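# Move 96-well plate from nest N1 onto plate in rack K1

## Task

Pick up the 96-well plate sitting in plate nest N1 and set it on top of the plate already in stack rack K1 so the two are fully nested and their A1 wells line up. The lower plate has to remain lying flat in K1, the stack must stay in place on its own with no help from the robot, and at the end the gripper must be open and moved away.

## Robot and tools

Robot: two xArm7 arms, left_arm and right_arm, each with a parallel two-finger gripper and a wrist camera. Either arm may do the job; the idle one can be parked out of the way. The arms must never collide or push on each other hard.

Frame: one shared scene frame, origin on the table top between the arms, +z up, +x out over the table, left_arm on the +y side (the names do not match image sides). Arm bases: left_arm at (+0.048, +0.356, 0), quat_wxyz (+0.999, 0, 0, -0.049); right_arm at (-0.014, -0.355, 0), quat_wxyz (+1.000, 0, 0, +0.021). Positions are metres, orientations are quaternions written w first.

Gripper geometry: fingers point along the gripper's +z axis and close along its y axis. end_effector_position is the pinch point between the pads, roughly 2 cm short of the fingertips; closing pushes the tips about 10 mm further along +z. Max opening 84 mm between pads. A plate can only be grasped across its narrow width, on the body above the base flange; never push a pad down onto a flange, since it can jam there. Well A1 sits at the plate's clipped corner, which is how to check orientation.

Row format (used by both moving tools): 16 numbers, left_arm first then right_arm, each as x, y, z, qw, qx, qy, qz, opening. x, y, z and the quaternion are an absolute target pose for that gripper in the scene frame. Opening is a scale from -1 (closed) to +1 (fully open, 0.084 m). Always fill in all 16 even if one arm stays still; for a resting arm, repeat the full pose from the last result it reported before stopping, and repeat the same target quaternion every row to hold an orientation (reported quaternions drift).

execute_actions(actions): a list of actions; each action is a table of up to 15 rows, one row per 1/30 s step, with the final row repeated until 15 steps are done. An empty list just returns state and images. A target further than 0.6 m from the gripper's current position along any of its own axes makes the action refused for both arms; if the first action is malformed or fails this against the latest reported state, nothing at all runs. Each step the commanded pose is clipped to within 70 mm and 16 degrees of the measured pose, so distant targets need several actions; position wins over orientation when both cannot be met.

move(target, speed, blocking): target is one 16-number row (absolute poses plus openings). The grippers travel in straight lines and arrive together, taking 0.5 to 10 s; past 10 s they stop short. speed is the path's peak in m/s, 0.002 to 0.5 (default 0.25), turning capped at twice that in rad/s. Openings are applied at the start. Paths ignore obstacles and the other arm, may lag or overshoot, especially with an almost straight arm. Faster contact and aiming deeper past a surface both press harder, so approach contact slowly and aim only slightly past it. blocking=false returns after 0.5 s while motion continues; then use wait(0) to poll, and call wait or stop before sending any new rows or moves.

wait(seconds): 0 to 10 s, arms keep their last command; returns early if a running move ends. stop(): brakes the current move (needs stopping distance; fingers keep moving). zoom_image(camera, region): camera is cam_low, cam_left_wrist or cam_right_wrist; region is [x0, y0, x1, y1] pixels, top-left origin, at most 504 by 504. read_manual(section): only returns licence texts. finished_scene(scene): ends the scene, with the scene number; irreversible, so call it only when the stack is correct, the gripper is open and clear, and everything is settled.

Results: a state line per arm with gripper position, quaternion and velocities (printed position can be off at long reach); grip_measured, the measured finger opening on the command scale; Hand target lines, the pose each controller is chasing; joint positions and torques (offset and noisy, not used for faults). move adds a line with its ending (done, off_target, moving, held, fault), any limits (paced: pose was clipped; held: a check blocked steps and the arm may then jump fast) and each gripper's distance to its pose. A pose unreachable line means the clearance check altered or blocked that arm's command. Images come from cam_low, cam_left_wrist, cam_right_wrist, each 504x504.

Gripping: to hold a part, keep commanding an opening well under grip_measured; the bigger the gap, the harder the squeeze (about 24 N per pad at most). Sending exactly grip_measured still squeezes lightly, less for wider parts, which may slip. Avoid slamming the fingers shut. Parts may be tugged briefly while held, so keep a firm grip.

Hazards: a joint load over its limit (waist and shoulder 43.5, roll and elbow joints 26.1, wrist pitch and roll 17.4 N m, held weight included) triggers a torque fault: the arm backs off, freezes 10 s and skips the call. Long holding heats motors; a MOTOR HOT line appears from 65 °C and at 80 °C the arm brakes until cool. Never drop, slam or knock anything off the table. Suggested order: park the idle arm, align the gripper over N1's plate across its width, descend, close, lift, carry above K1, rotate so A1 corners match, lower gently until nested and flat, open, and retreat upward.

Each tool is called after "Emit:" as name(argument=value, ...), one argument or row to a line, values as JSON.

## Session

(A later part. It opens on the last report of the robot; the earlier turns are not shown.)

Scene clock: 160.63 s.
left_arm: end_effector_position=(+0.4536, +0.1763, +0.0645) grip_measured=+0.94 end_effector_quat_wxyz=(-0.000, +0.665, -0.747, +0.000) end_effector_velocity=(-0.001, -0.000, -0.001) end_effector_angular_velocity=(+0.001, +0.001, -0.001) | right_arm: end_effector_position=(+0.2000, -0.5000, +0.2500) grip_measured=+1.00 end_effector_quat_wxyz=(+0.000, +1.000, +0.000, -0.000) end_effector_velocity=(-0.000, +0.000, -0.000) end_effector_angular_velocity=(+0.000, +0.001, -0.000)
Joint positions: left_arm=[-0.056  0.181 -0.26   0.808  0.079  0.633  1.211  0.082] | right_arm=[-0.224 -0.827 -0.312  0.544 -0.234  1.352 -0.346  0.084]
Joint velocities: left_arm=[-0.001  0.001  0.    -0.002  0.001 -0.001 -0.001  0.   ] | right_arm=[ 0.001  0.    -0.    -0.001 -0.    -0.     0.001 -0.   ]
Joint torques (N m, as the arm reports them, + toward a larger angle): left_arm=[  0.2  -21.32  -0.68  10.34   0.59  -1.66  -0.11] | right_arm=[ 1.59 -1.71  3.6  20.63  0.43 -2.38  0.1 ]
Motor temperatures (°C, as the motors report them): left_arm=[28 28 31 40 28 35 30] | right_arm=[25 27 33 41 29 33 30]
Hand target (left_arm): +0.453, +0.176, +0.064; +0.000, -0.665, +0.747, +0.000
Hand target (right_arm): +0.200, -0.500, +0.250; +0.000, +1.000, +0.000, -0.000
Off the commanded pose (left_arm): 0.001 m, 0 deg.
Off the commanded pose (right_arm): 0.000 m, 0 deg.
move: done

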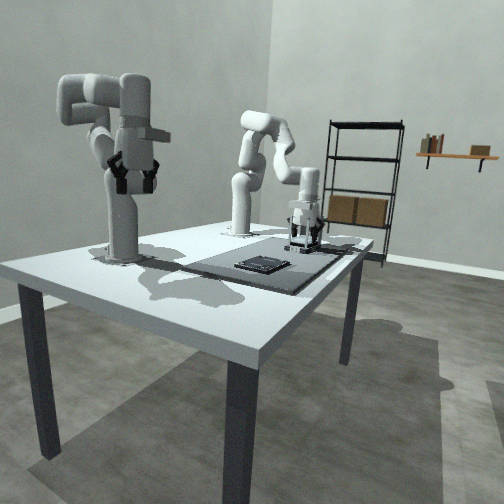

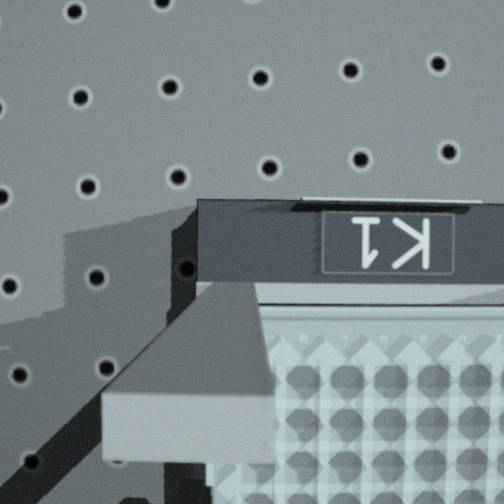

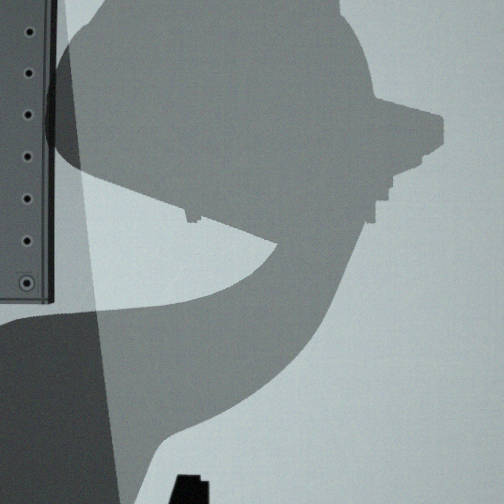

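Emit:
move(
  target=[0.4535,0.1763,0.0650,0,0.6652,-0.7466,0,1,0.2,-0.5,0.25,0,1,0,0,1],
  speed=0.01,
)

Emit:
move(
  target=[0.4535,0.1763,0.12,0,0.6652,-0.7466,0,1,0.2,-0.5,0.25,0,1,0,0,1],
  speed=0.08,
)

Emit:
zoom_image(
  camera="cam_low",
  region=[280,225,330,260],
)

Emit:
zoom_image(
  camera="cam_left_wrist",
  region=[190,250,504,504],
)

Scene clock: 167.77 s.
left_arm: end_effector_position=(+0.4525, +0.1762, +0.0640) grip_measured=+1.00 end_effector_quat_wxyz=(+0.001, +0.665, -0.747, -0.001) end_effector_velocity=(+0.000, +0.001, +0.001) end_effector_angular_velocity=(+0.001, -0.000, +0.002) | right_arm: end_effector_position=(+0.2000, -0.5000, +0.2500) grip_measured=+1.00 end_effector_quat_wxyz=(+0.000, +1.000, +0.000, -0.000) end_effector_velocity=(-0.000, -0.000, -0.000) end_effector_angular_velocity=(+0.001, -0.000, -0.002)
Joint positions: left_arm=[-0.056  0.181 -0.261  0.807  0.078  0.636  1.212  0.084] | right_arm=[-0.224 -0.827 -0.312  0.544 -0.234  1.352 -0.346  0.084]
Joint velocities: left_arm=[ 0.002 -0.003 -0.     0.    -0.     0.003  0.    -0.   ] | right_arm=[-0.001 -0.    -0.001 -0.     0.001  0.     0.     0.   ]
Joint torques (N m, as the arm reports them, + toward a larger angle): left_arm=[  0.25 -25.93  -0.61  11.3    0.81  -1.33  -0.09] | right_arm=[ 2.13 -1.38  3.52 20.75  0.74 -2.65  0.17]
Motor temperatures (°C, as the motors report them): left_arm=[28 28 31 39 28 35 30] | right_arm=[25 27 33 42 29 33 30]
Hand target (left_arm): +0.453, +0.176, +0.065; +0.000, -0.665, +0.747, +0.000
Hand target (right_arm): +0.200, -0.500, +0.250; +0.000, +1.000, +0.000, -0.000
Off the commanded pose (left_arm): 0.001 m, 0 deg.
Off the commanded pose (right_arm): 0.000 m, 0 deg.
move: done

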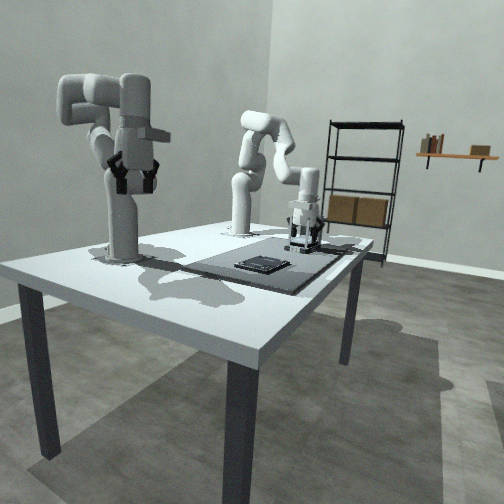

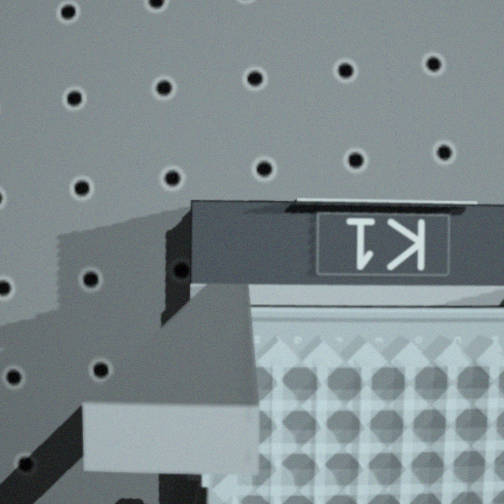

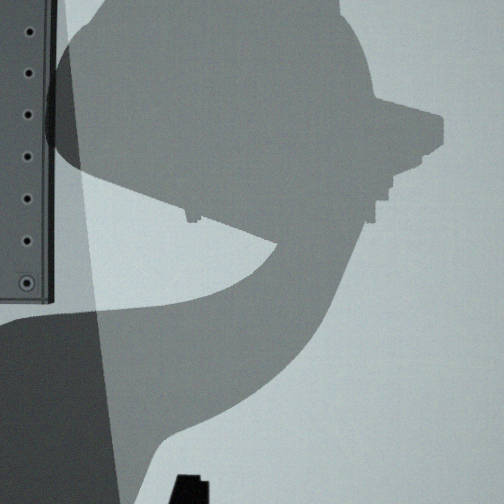

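Scene clock: 168.83 s.
left_arm: end_effector_position=(+0.4530, +0.1764, +0.1197) grip_measured=+1.00 end_effector_quat_wxyz=(+0.000, +0.665, -0.747, -0.000) end_effector_velocity=(-0.000, -0.000, +0.001) end_effector_angular_velocity=(-0.000, +0.001, -0.001) | right_arm: end_effector_position=(+0.2000, -0.5000, +0.2500) grip_measured=+1.00 end_effector_quat_wxyz=(+0.000, +1.000, +0.000, +0.000) end_effector_velocity=(-0.000, -0.000, -0.000) end_effector_angular_velocity=(-0.001, +0.000, +0.003)
Joint positions: left_arm=[-0.047  0.059 -0.272  0.849  0.022  0.793  1.253  0.084] | right_arm=[-0.224 -0.827 -0.312  0.544 -0.234  1.352 -0.346  0.084]
Joint velocities: left_arm=[-0.001 -0.002 -0.     0.002 -0.001  0.005  0.001 -0.   ] | right_arm=[ 0.001 -0.    -0.    -0.    -0.001 -0.    -0.003 -0.   ]
Joint torques (N m, as the arm reports them, + toward a larger angle): left_arm=[  0.87 -24.11   0.32  12.69   0.64  -1.49  -0.22] | right_arm=[ 2.11 -2.21  3.56 20.8   0.47 -2.67  0.32]
Motor temperatures (°C, as the motors report them): left_arm=[28 28 31 39 28 35 30] | right_arm=[25 27 33 42 29 33 30]
Hand target (left_arm): +0.453, +0.176, +0.120; -0.000, -0.665, +0.747, -0.000
Hand target (right_arm): +0.200, -0.500, +0.250; +0.000, +1.000, -0.000, +0.000
Off the commanded pose (left_arm): 0.001 m, 0 deg.
Off the commanded pose (right_arm): 0.000 m, 0 deg.
move: done

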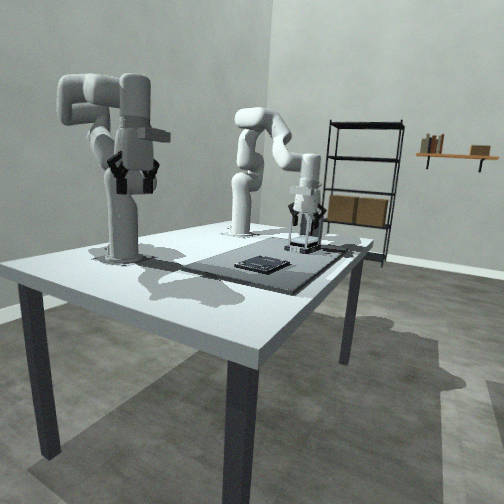

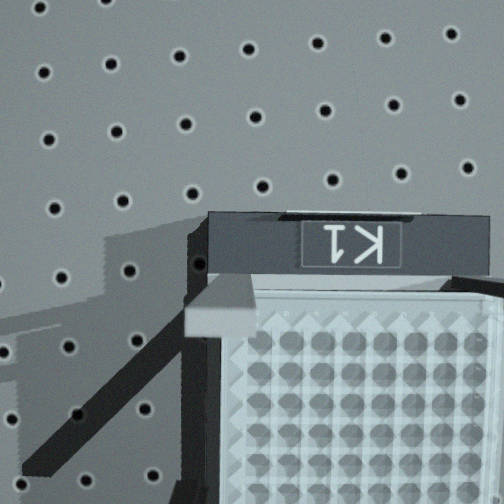

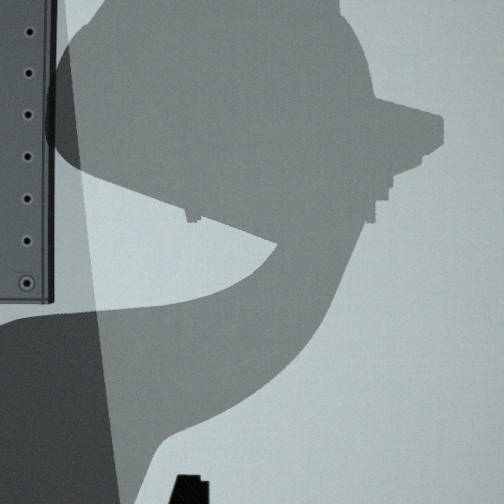

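Region (280, 225, 330, 260) of cam_low's 504x504 image, scaled by 10.080, with more detail than that image has; it fills the top 353 rows of this view, and the rest is white.

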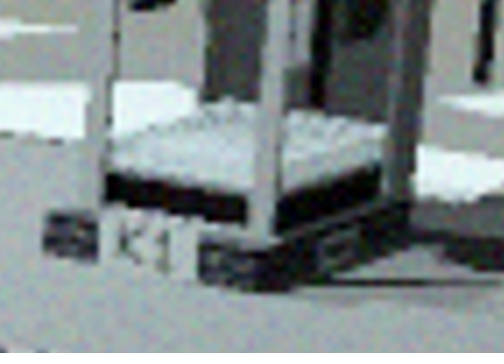

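Region (190, 250, 504, 504) of cam_left_wrist's 504x504 image, scaled by 1.605, with more detail than that image has; it fills the top 408 rows of this view, and the rest is white.

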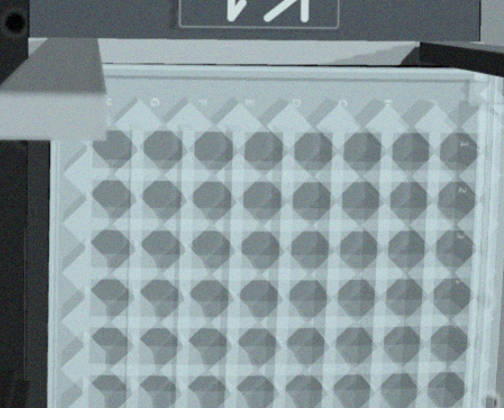

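Emit:
move(
  target=[0.4535,0.178,0.088,0,0.6652,-0.7466,0,0.3,0.2,-0.5,0.25,0,1,0,0,1],
  speed=0.05,
)

Emit:
move(
  target=[0.4535,0.178,0.0755,0,0.6652,-0.7466,0,0.3,0.2,-0.5,0.25,0,1,0,0,1],
  speed=0.01,
)

Emit:
zoom_image(
  camera="cam_low",
  region=[280,225,330,260],
)

Scene clock: 180.50 s.
left_arm: end_effector_position=(+0.4538, +0.1779, +0.0882) grip_measured=+0.29 end_effector_quat_wxyz=(-0.000, +0.665, -0.747, +0.000) end_effector_velocity=(+0.001, +0.000, -0.001) end_effector_angular_velocity=(+0.000, -0.001, +0.001) | right_arm: end_effector_position=(+0.2000, -0.5000, +0.2500) grip_measured=+1.00 end_effector_quat_wxyz=(+0.000, +1.000, +0.000, -0.000) end_effector_velocity=(-0.000, +0.000, -0.000) end_effector_angular_velocity=(+0.001, -0.000, -0.001)
Joint positions: left_arm=[-0.048  0.124 -0.267  0.821  0.051  0.701  1.235  0.056] | right_arm=[-0.224 -0.827 -0.312  0.544 -0.234  1.352 -0.346  0.084]
Joint velocities: left_arm=[ 0.002  0.003 -0.    -0.     0.002 -0.004 -0.001  0.   ] | right_arm=[ 0.    -0.    -0.    -0.     0.001  0.     0.001  0.   ]
Joint torques (N m, as the arm reports them, + toward a larger angle): left_arm=[  1.   -25.23  -0.14  12.16   0.79  -1.39  -0.22] | right_arm=[ 1.71 -1.83  3.45 20.73  1.34 -2.68 -0.29]
Motor temperatures (°C, as the motors report them): left_arm=[28 28 31 39 28 35 30] | right_arm=[25 27 33 42 29 33 30]
Hand target (left_arm): +0.454, +0.178, +0.088; +0.000, -0.665, +0.747, +0.000
Hand target (right_arm): +0.200, -0.500, +0.250; -0.000, +1.000, -0.000, +0.000
Off the commanded pose (left_arm): 0.000 m, 0 deg.
Off the commanded pose (right_arm): 0.000 m, 0 deg.
move: done

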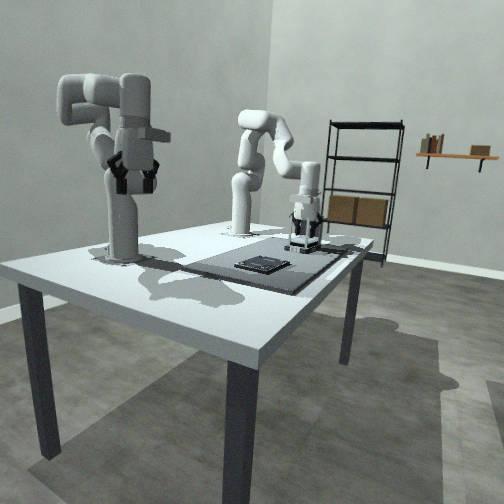

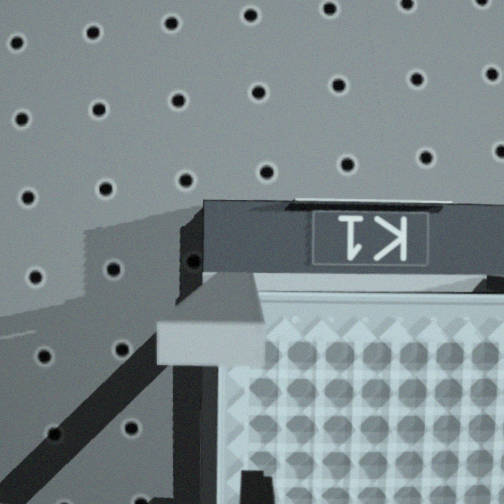

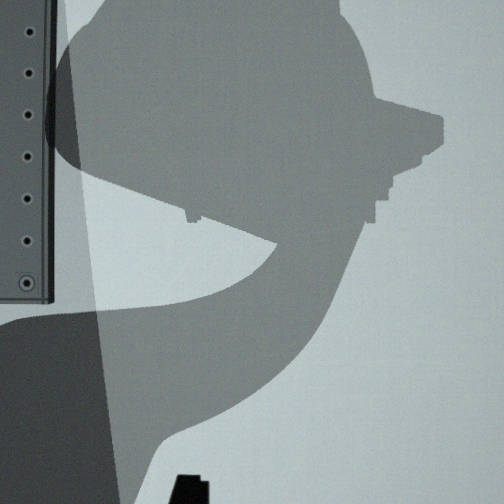

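Scene clock: 182.00 s.
left_arm: end_effector_position=(+0.4557, +0.1771, +0.0788) grip_measured=+0.30 end_effector_quat_wxyz=(-0.002, +0.665, -0.747, +0.003) end_effector_velocity=(-0.001, +0.001, -0.003) end_effector_angular_velocity=(+0.001, +0.002, +0.001) | right_arm: end_effector_position=(+0.2000, -0.5000, +0.2500) grip_measured=+1.00 end_effector_quat_wxyz=(-0.000, +1.000, -0.000, -0.000) end_effector_velocity=(-0.000, +0.000, -0.000) end_effector_angular_velocity=(+0.001, +0.001, +0.001)
Joint positions: left_arm=[-0.05   0.148 -0.264  0.815  0.064  0.666  1.226  0.057] | right_arm=[-0.224 -0.827 -0.312  0.544 -0.234  1.352 -0.346  0.084]
Joint velocities: left_arm=[ 0.001  0.004  0.    -0.003  0.002 -0.005 -0.001  0.001] | right_arm=[-0.    -0.     0.    -0.001  0.     0.    -0.001 -0.   ]
Joint torques (N m, as the arm reports them, + toward a larger angle): left_arm=[ 0.99 -1.27  0.71  3.67  0.91 -2.01 -0.12] | right_arm=[ 1.95 -1.43  3.73 20.56  0.7  -2.53  0.46]
Motor temperatures (°C, as the motors report them): left_arm=[28 28 31 39 28 35 30] | right_arm=[25 27 33 42 29 33 30]
Hand target (left_arm): +0.454, +0.178, +0.076; +0.000, -0.665, +0.747, +0.000
Hand target (right_arm): +0.200, -0.500, +0.250; +0.000, +1.000, +0.000, +0.000
Off the commanded pose (left_arm): 0.004 m, 0 deg.
Off the commanded pose (right_arm): 0.000 m, 0 deg.
move: off_target (left_arm)

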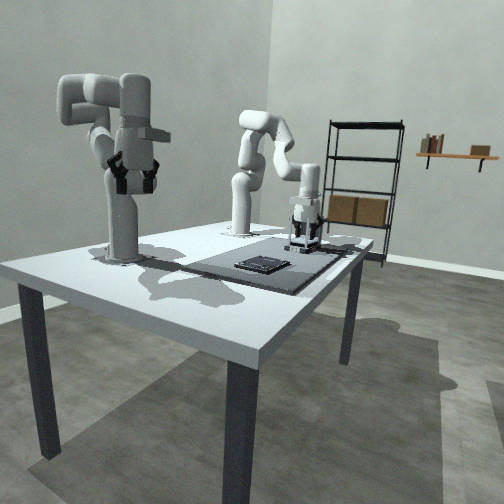

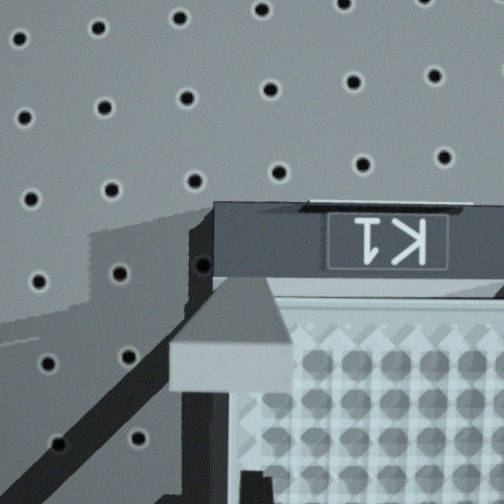

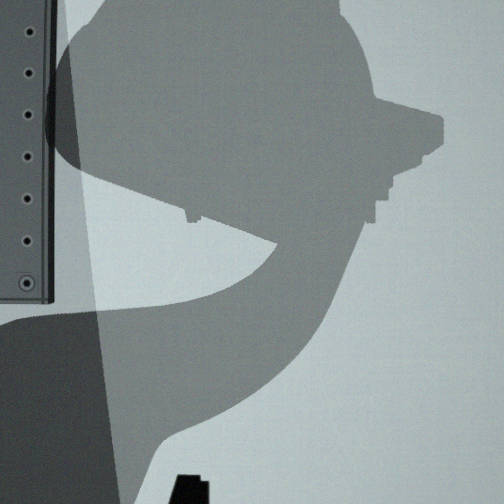

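Region (280, 225, 330, 260) of cam_low's 504x504 image, scaled by 10.080, with more detail than that image has; it fills the top 353 rows of this view, and the rest is white.

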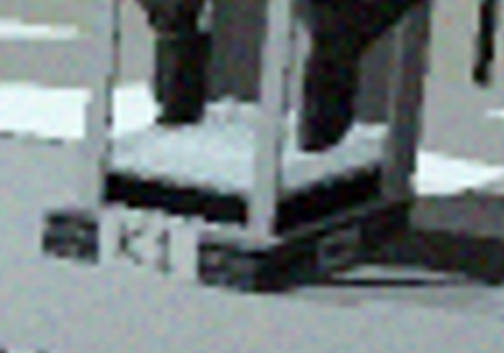

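Pressed firmly. Retreat and inspect from above.

Emit:
move(
  target=[0.4535,0.178,0.2,0,0.6652,-0.7466,0,0.3,0.2,-0.5,0.25,0,1,0,0,1],
  speed=0.2,
)

Emit:
move(
  target=[0.39,0.152,0.22,0,0.9983,-0.0576,0,1,0.2,-0.5,0.25,0,1,0,0,1],
  speed=0.45,
)

Emit:
zoom_image(
  camera="cam_left_wrist",
  region=[70,90,450,410],
)

Scene clock: 190.40 s.
left_arm: end_effector_position=(+0.4525, +0.1782, +0.1992) grip_measured=+0.29 end_effector_quat_wxyz=(+0.001, +0.665, -0.747, -0.001) end_effector_velocity=(+0.001, -0.001, +0.005) end_effector_angular_velocity=(-0.002, -0.006, -0.001) | right_arm: end_effector_position=(+0.2000, -0.5000, +0.2500) grip_measured=+1.00 end_effector_quat_wxyz=(-0.000, +1.000, -0.000, -0.000) end_effector_velocity=(-0.000, +0.000, -0.000) end_effector_angular_velocity=(+0.000, +0.001, -0.000)
Joint positions: left_arm=[-0.042 -0.067 -0.268  0.959 -0.021  1.026  1.289  0.056] | right_arm=[-0.224 -0.827 -0.312  0.544 -0.234  1.352 -0.346  0.084]
Joint velocities: left_arm=[ 0.001 -0.005 -0.001  0.008 -0.     0.007  0.001  0.   ] | right_arm=[ 0.     0.    -0.    -0.001 -0.    -0.     0.001  0.   ]
Joint torques (N m, as the arm reports them, + toward a larger angle): left_arm=[  0.9  -22.68   0.89  13.95   0.48  -1.34  -0.16] | right_arm=[ 1.47 -1.39  3.46 20.78  0.81 -2.64  0.04]
Motor temperatures (°C, as the motors report them): left_arm=[28 28 31 37 28 34 30] | right_arm=[25 27 33 42 29 33 30]
Hand target (left_arm): +0.453, +0.178, +0.200; -0.000, -0.665, +0.747, -0.000
Hand target (right_arm): +0.200, -0.500, +0.250; +0.000, +1.000, -0.000, -0.000
Off the commanded pose (left_arm): 0.001 m, 0 deg.
Off the commanded pose (right_arm): 0.000 m, 0 deg.
move: done

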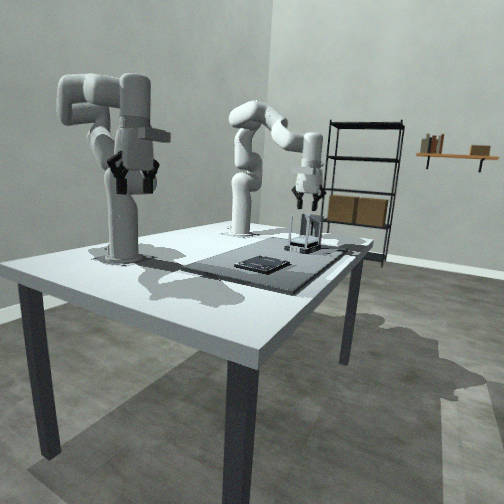

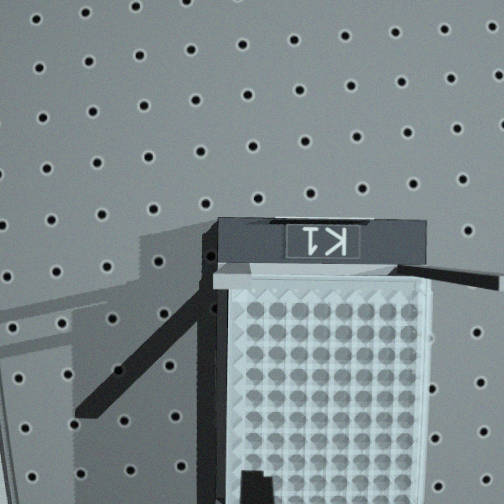

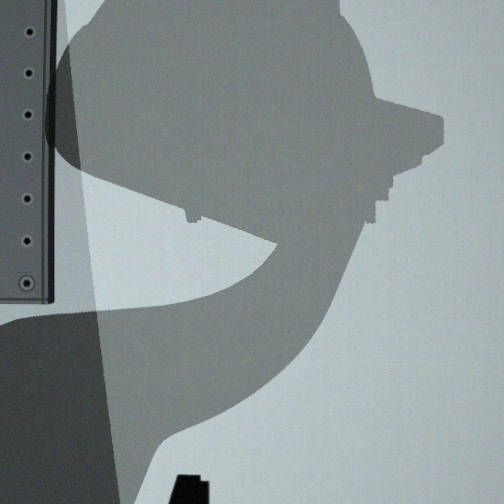

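Scene clock: 192.70 s.
left_arm: end_effector_position=(+0.3898, +0.1521, +0.2197) grip_measured=+1.00 end_effector_quat_wxyz=(+0.000, +0.998, -0.058, -0.000) end_effector_velocity=(-0.000, -0.000, +0.001) end_effector_angular_velocity=(+0.002, -0.001, +0.007) | right_arm: end_effector_position=(+0.2000, -0.5000, +0.2500) grip_measured=+1.00 end_effector_quat_wxyz=(+0.000, +1.000, -0.000, +0.000) end_effector_velocity=(-0.000, -0.000, -0.000) end_effector_angular_velocity=(+0.001, -0.000, -0.002)
Joint positions: left_arm=[ 0.006 -0.255 -0.414  0.849 -0.115  1.086 -0.325  0.084] | right_arm=[-0.224 -0.827 -0.312  0.544 -0.234  1.352 -0.346  0.084]
Joint velocities: left_arm=[ 0.    -0.    -0.002  0.002  0.002  0.001 -0.01  -0.   ] | right_arm=[-0.001  0.    -0.001  0.     0.001  0.     0.001 -0.   ]
Joint torques (N m, as the arm reports them, + toward a larger angle): left_arm=[  0.97 -15.9    2.41  13.88   0.55  -1.5   -0.18] | right_arm=[ 1.51 -0.83  2.94 20.14  0.76 -2.56  0.3 ]
Motor temperatures (°C, as the motors report them): left_arm=[28 28 31 38 28 34 30] | right_arm=[25 27 33 42 29 33 30]
Hand target (left_arm): +0.390, +0.152, +0.220; -0.000, +0.998, -0.058, -0.000
Hand target (right_arm): +0.200, -0.500, +0.250; +0.000, +1.000, -0.000, -0.000
Off the commanded pose (left_arm): 0.000 m, 0 deg.
Off the commanded pose (right_arm): 0.000 m, 0 deg.
move: done

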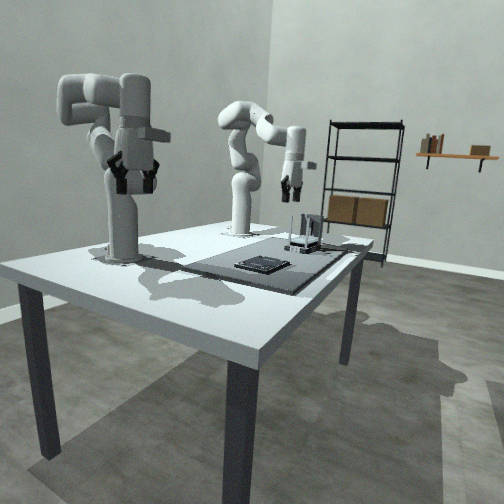

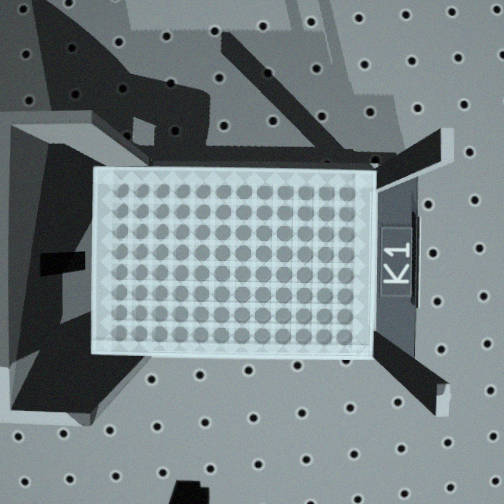

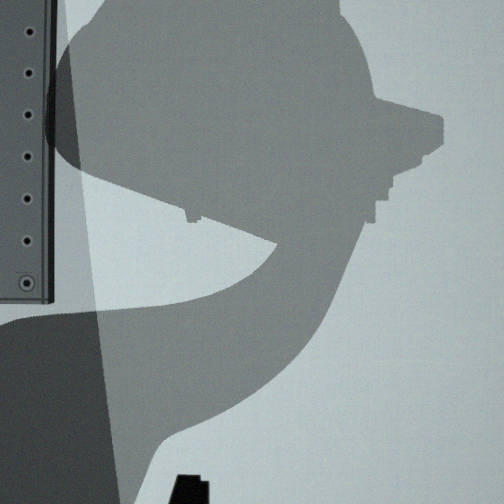

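Region (70, 90, 450, 410) of cam_left_wrist's 504x504 image, scaled by 1.326, with more detail than that image has; it fills the top 424 rows of this view, and the rest is white.

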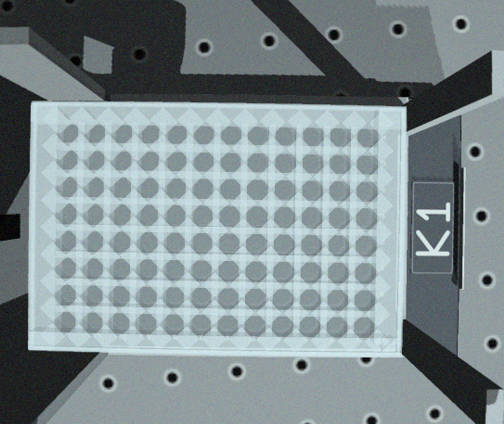

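Emit:
zoom_image(
  camera="cam_low",
  region=[286,232,324,256],
)

Emit:
zoom_image(
  camera="cam_left_wrist",
  region=[310,140,400,230],
)

Emit:
zoom_image(
  camera="cam_left_wrist",
  region=[310,290,400,380],
)

Region (286, 232, 324, 256) of cam_low's 504x504 image, scaled by 13.263, with more detail than that image has; it fills the top 318 rows of this view, and the rest is white.

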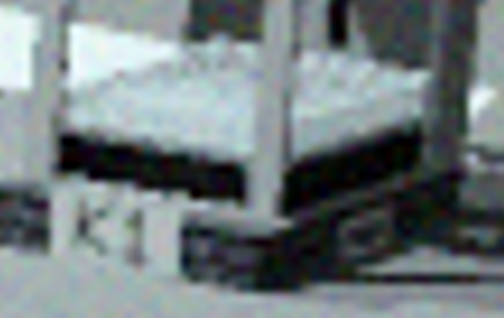

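Region (310, 140, 400, 230) of cam_left_wrist's 504x504 image, scaled by 5.600, with more detail than that image has.

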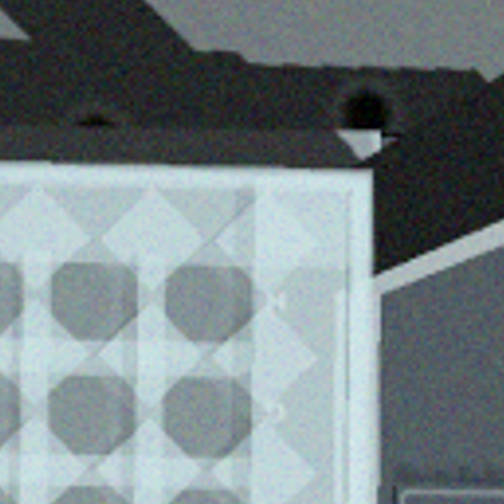

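Region (310, 290, 400, 380) of cam_left_wrist's 504x504 image, scaled by 5.600, with more detail than that image has.

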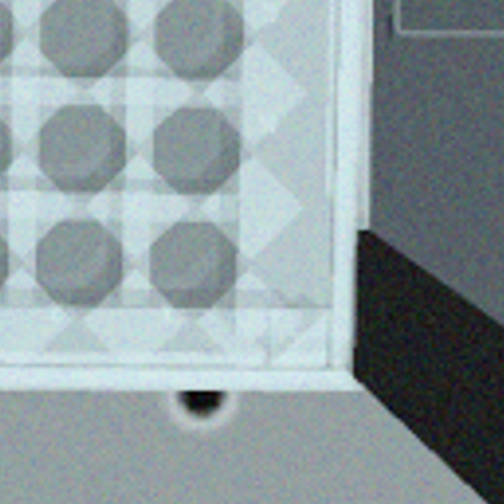

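Emit:
finished_scene(
  scene=1,
)

The scene is finished: the task was done.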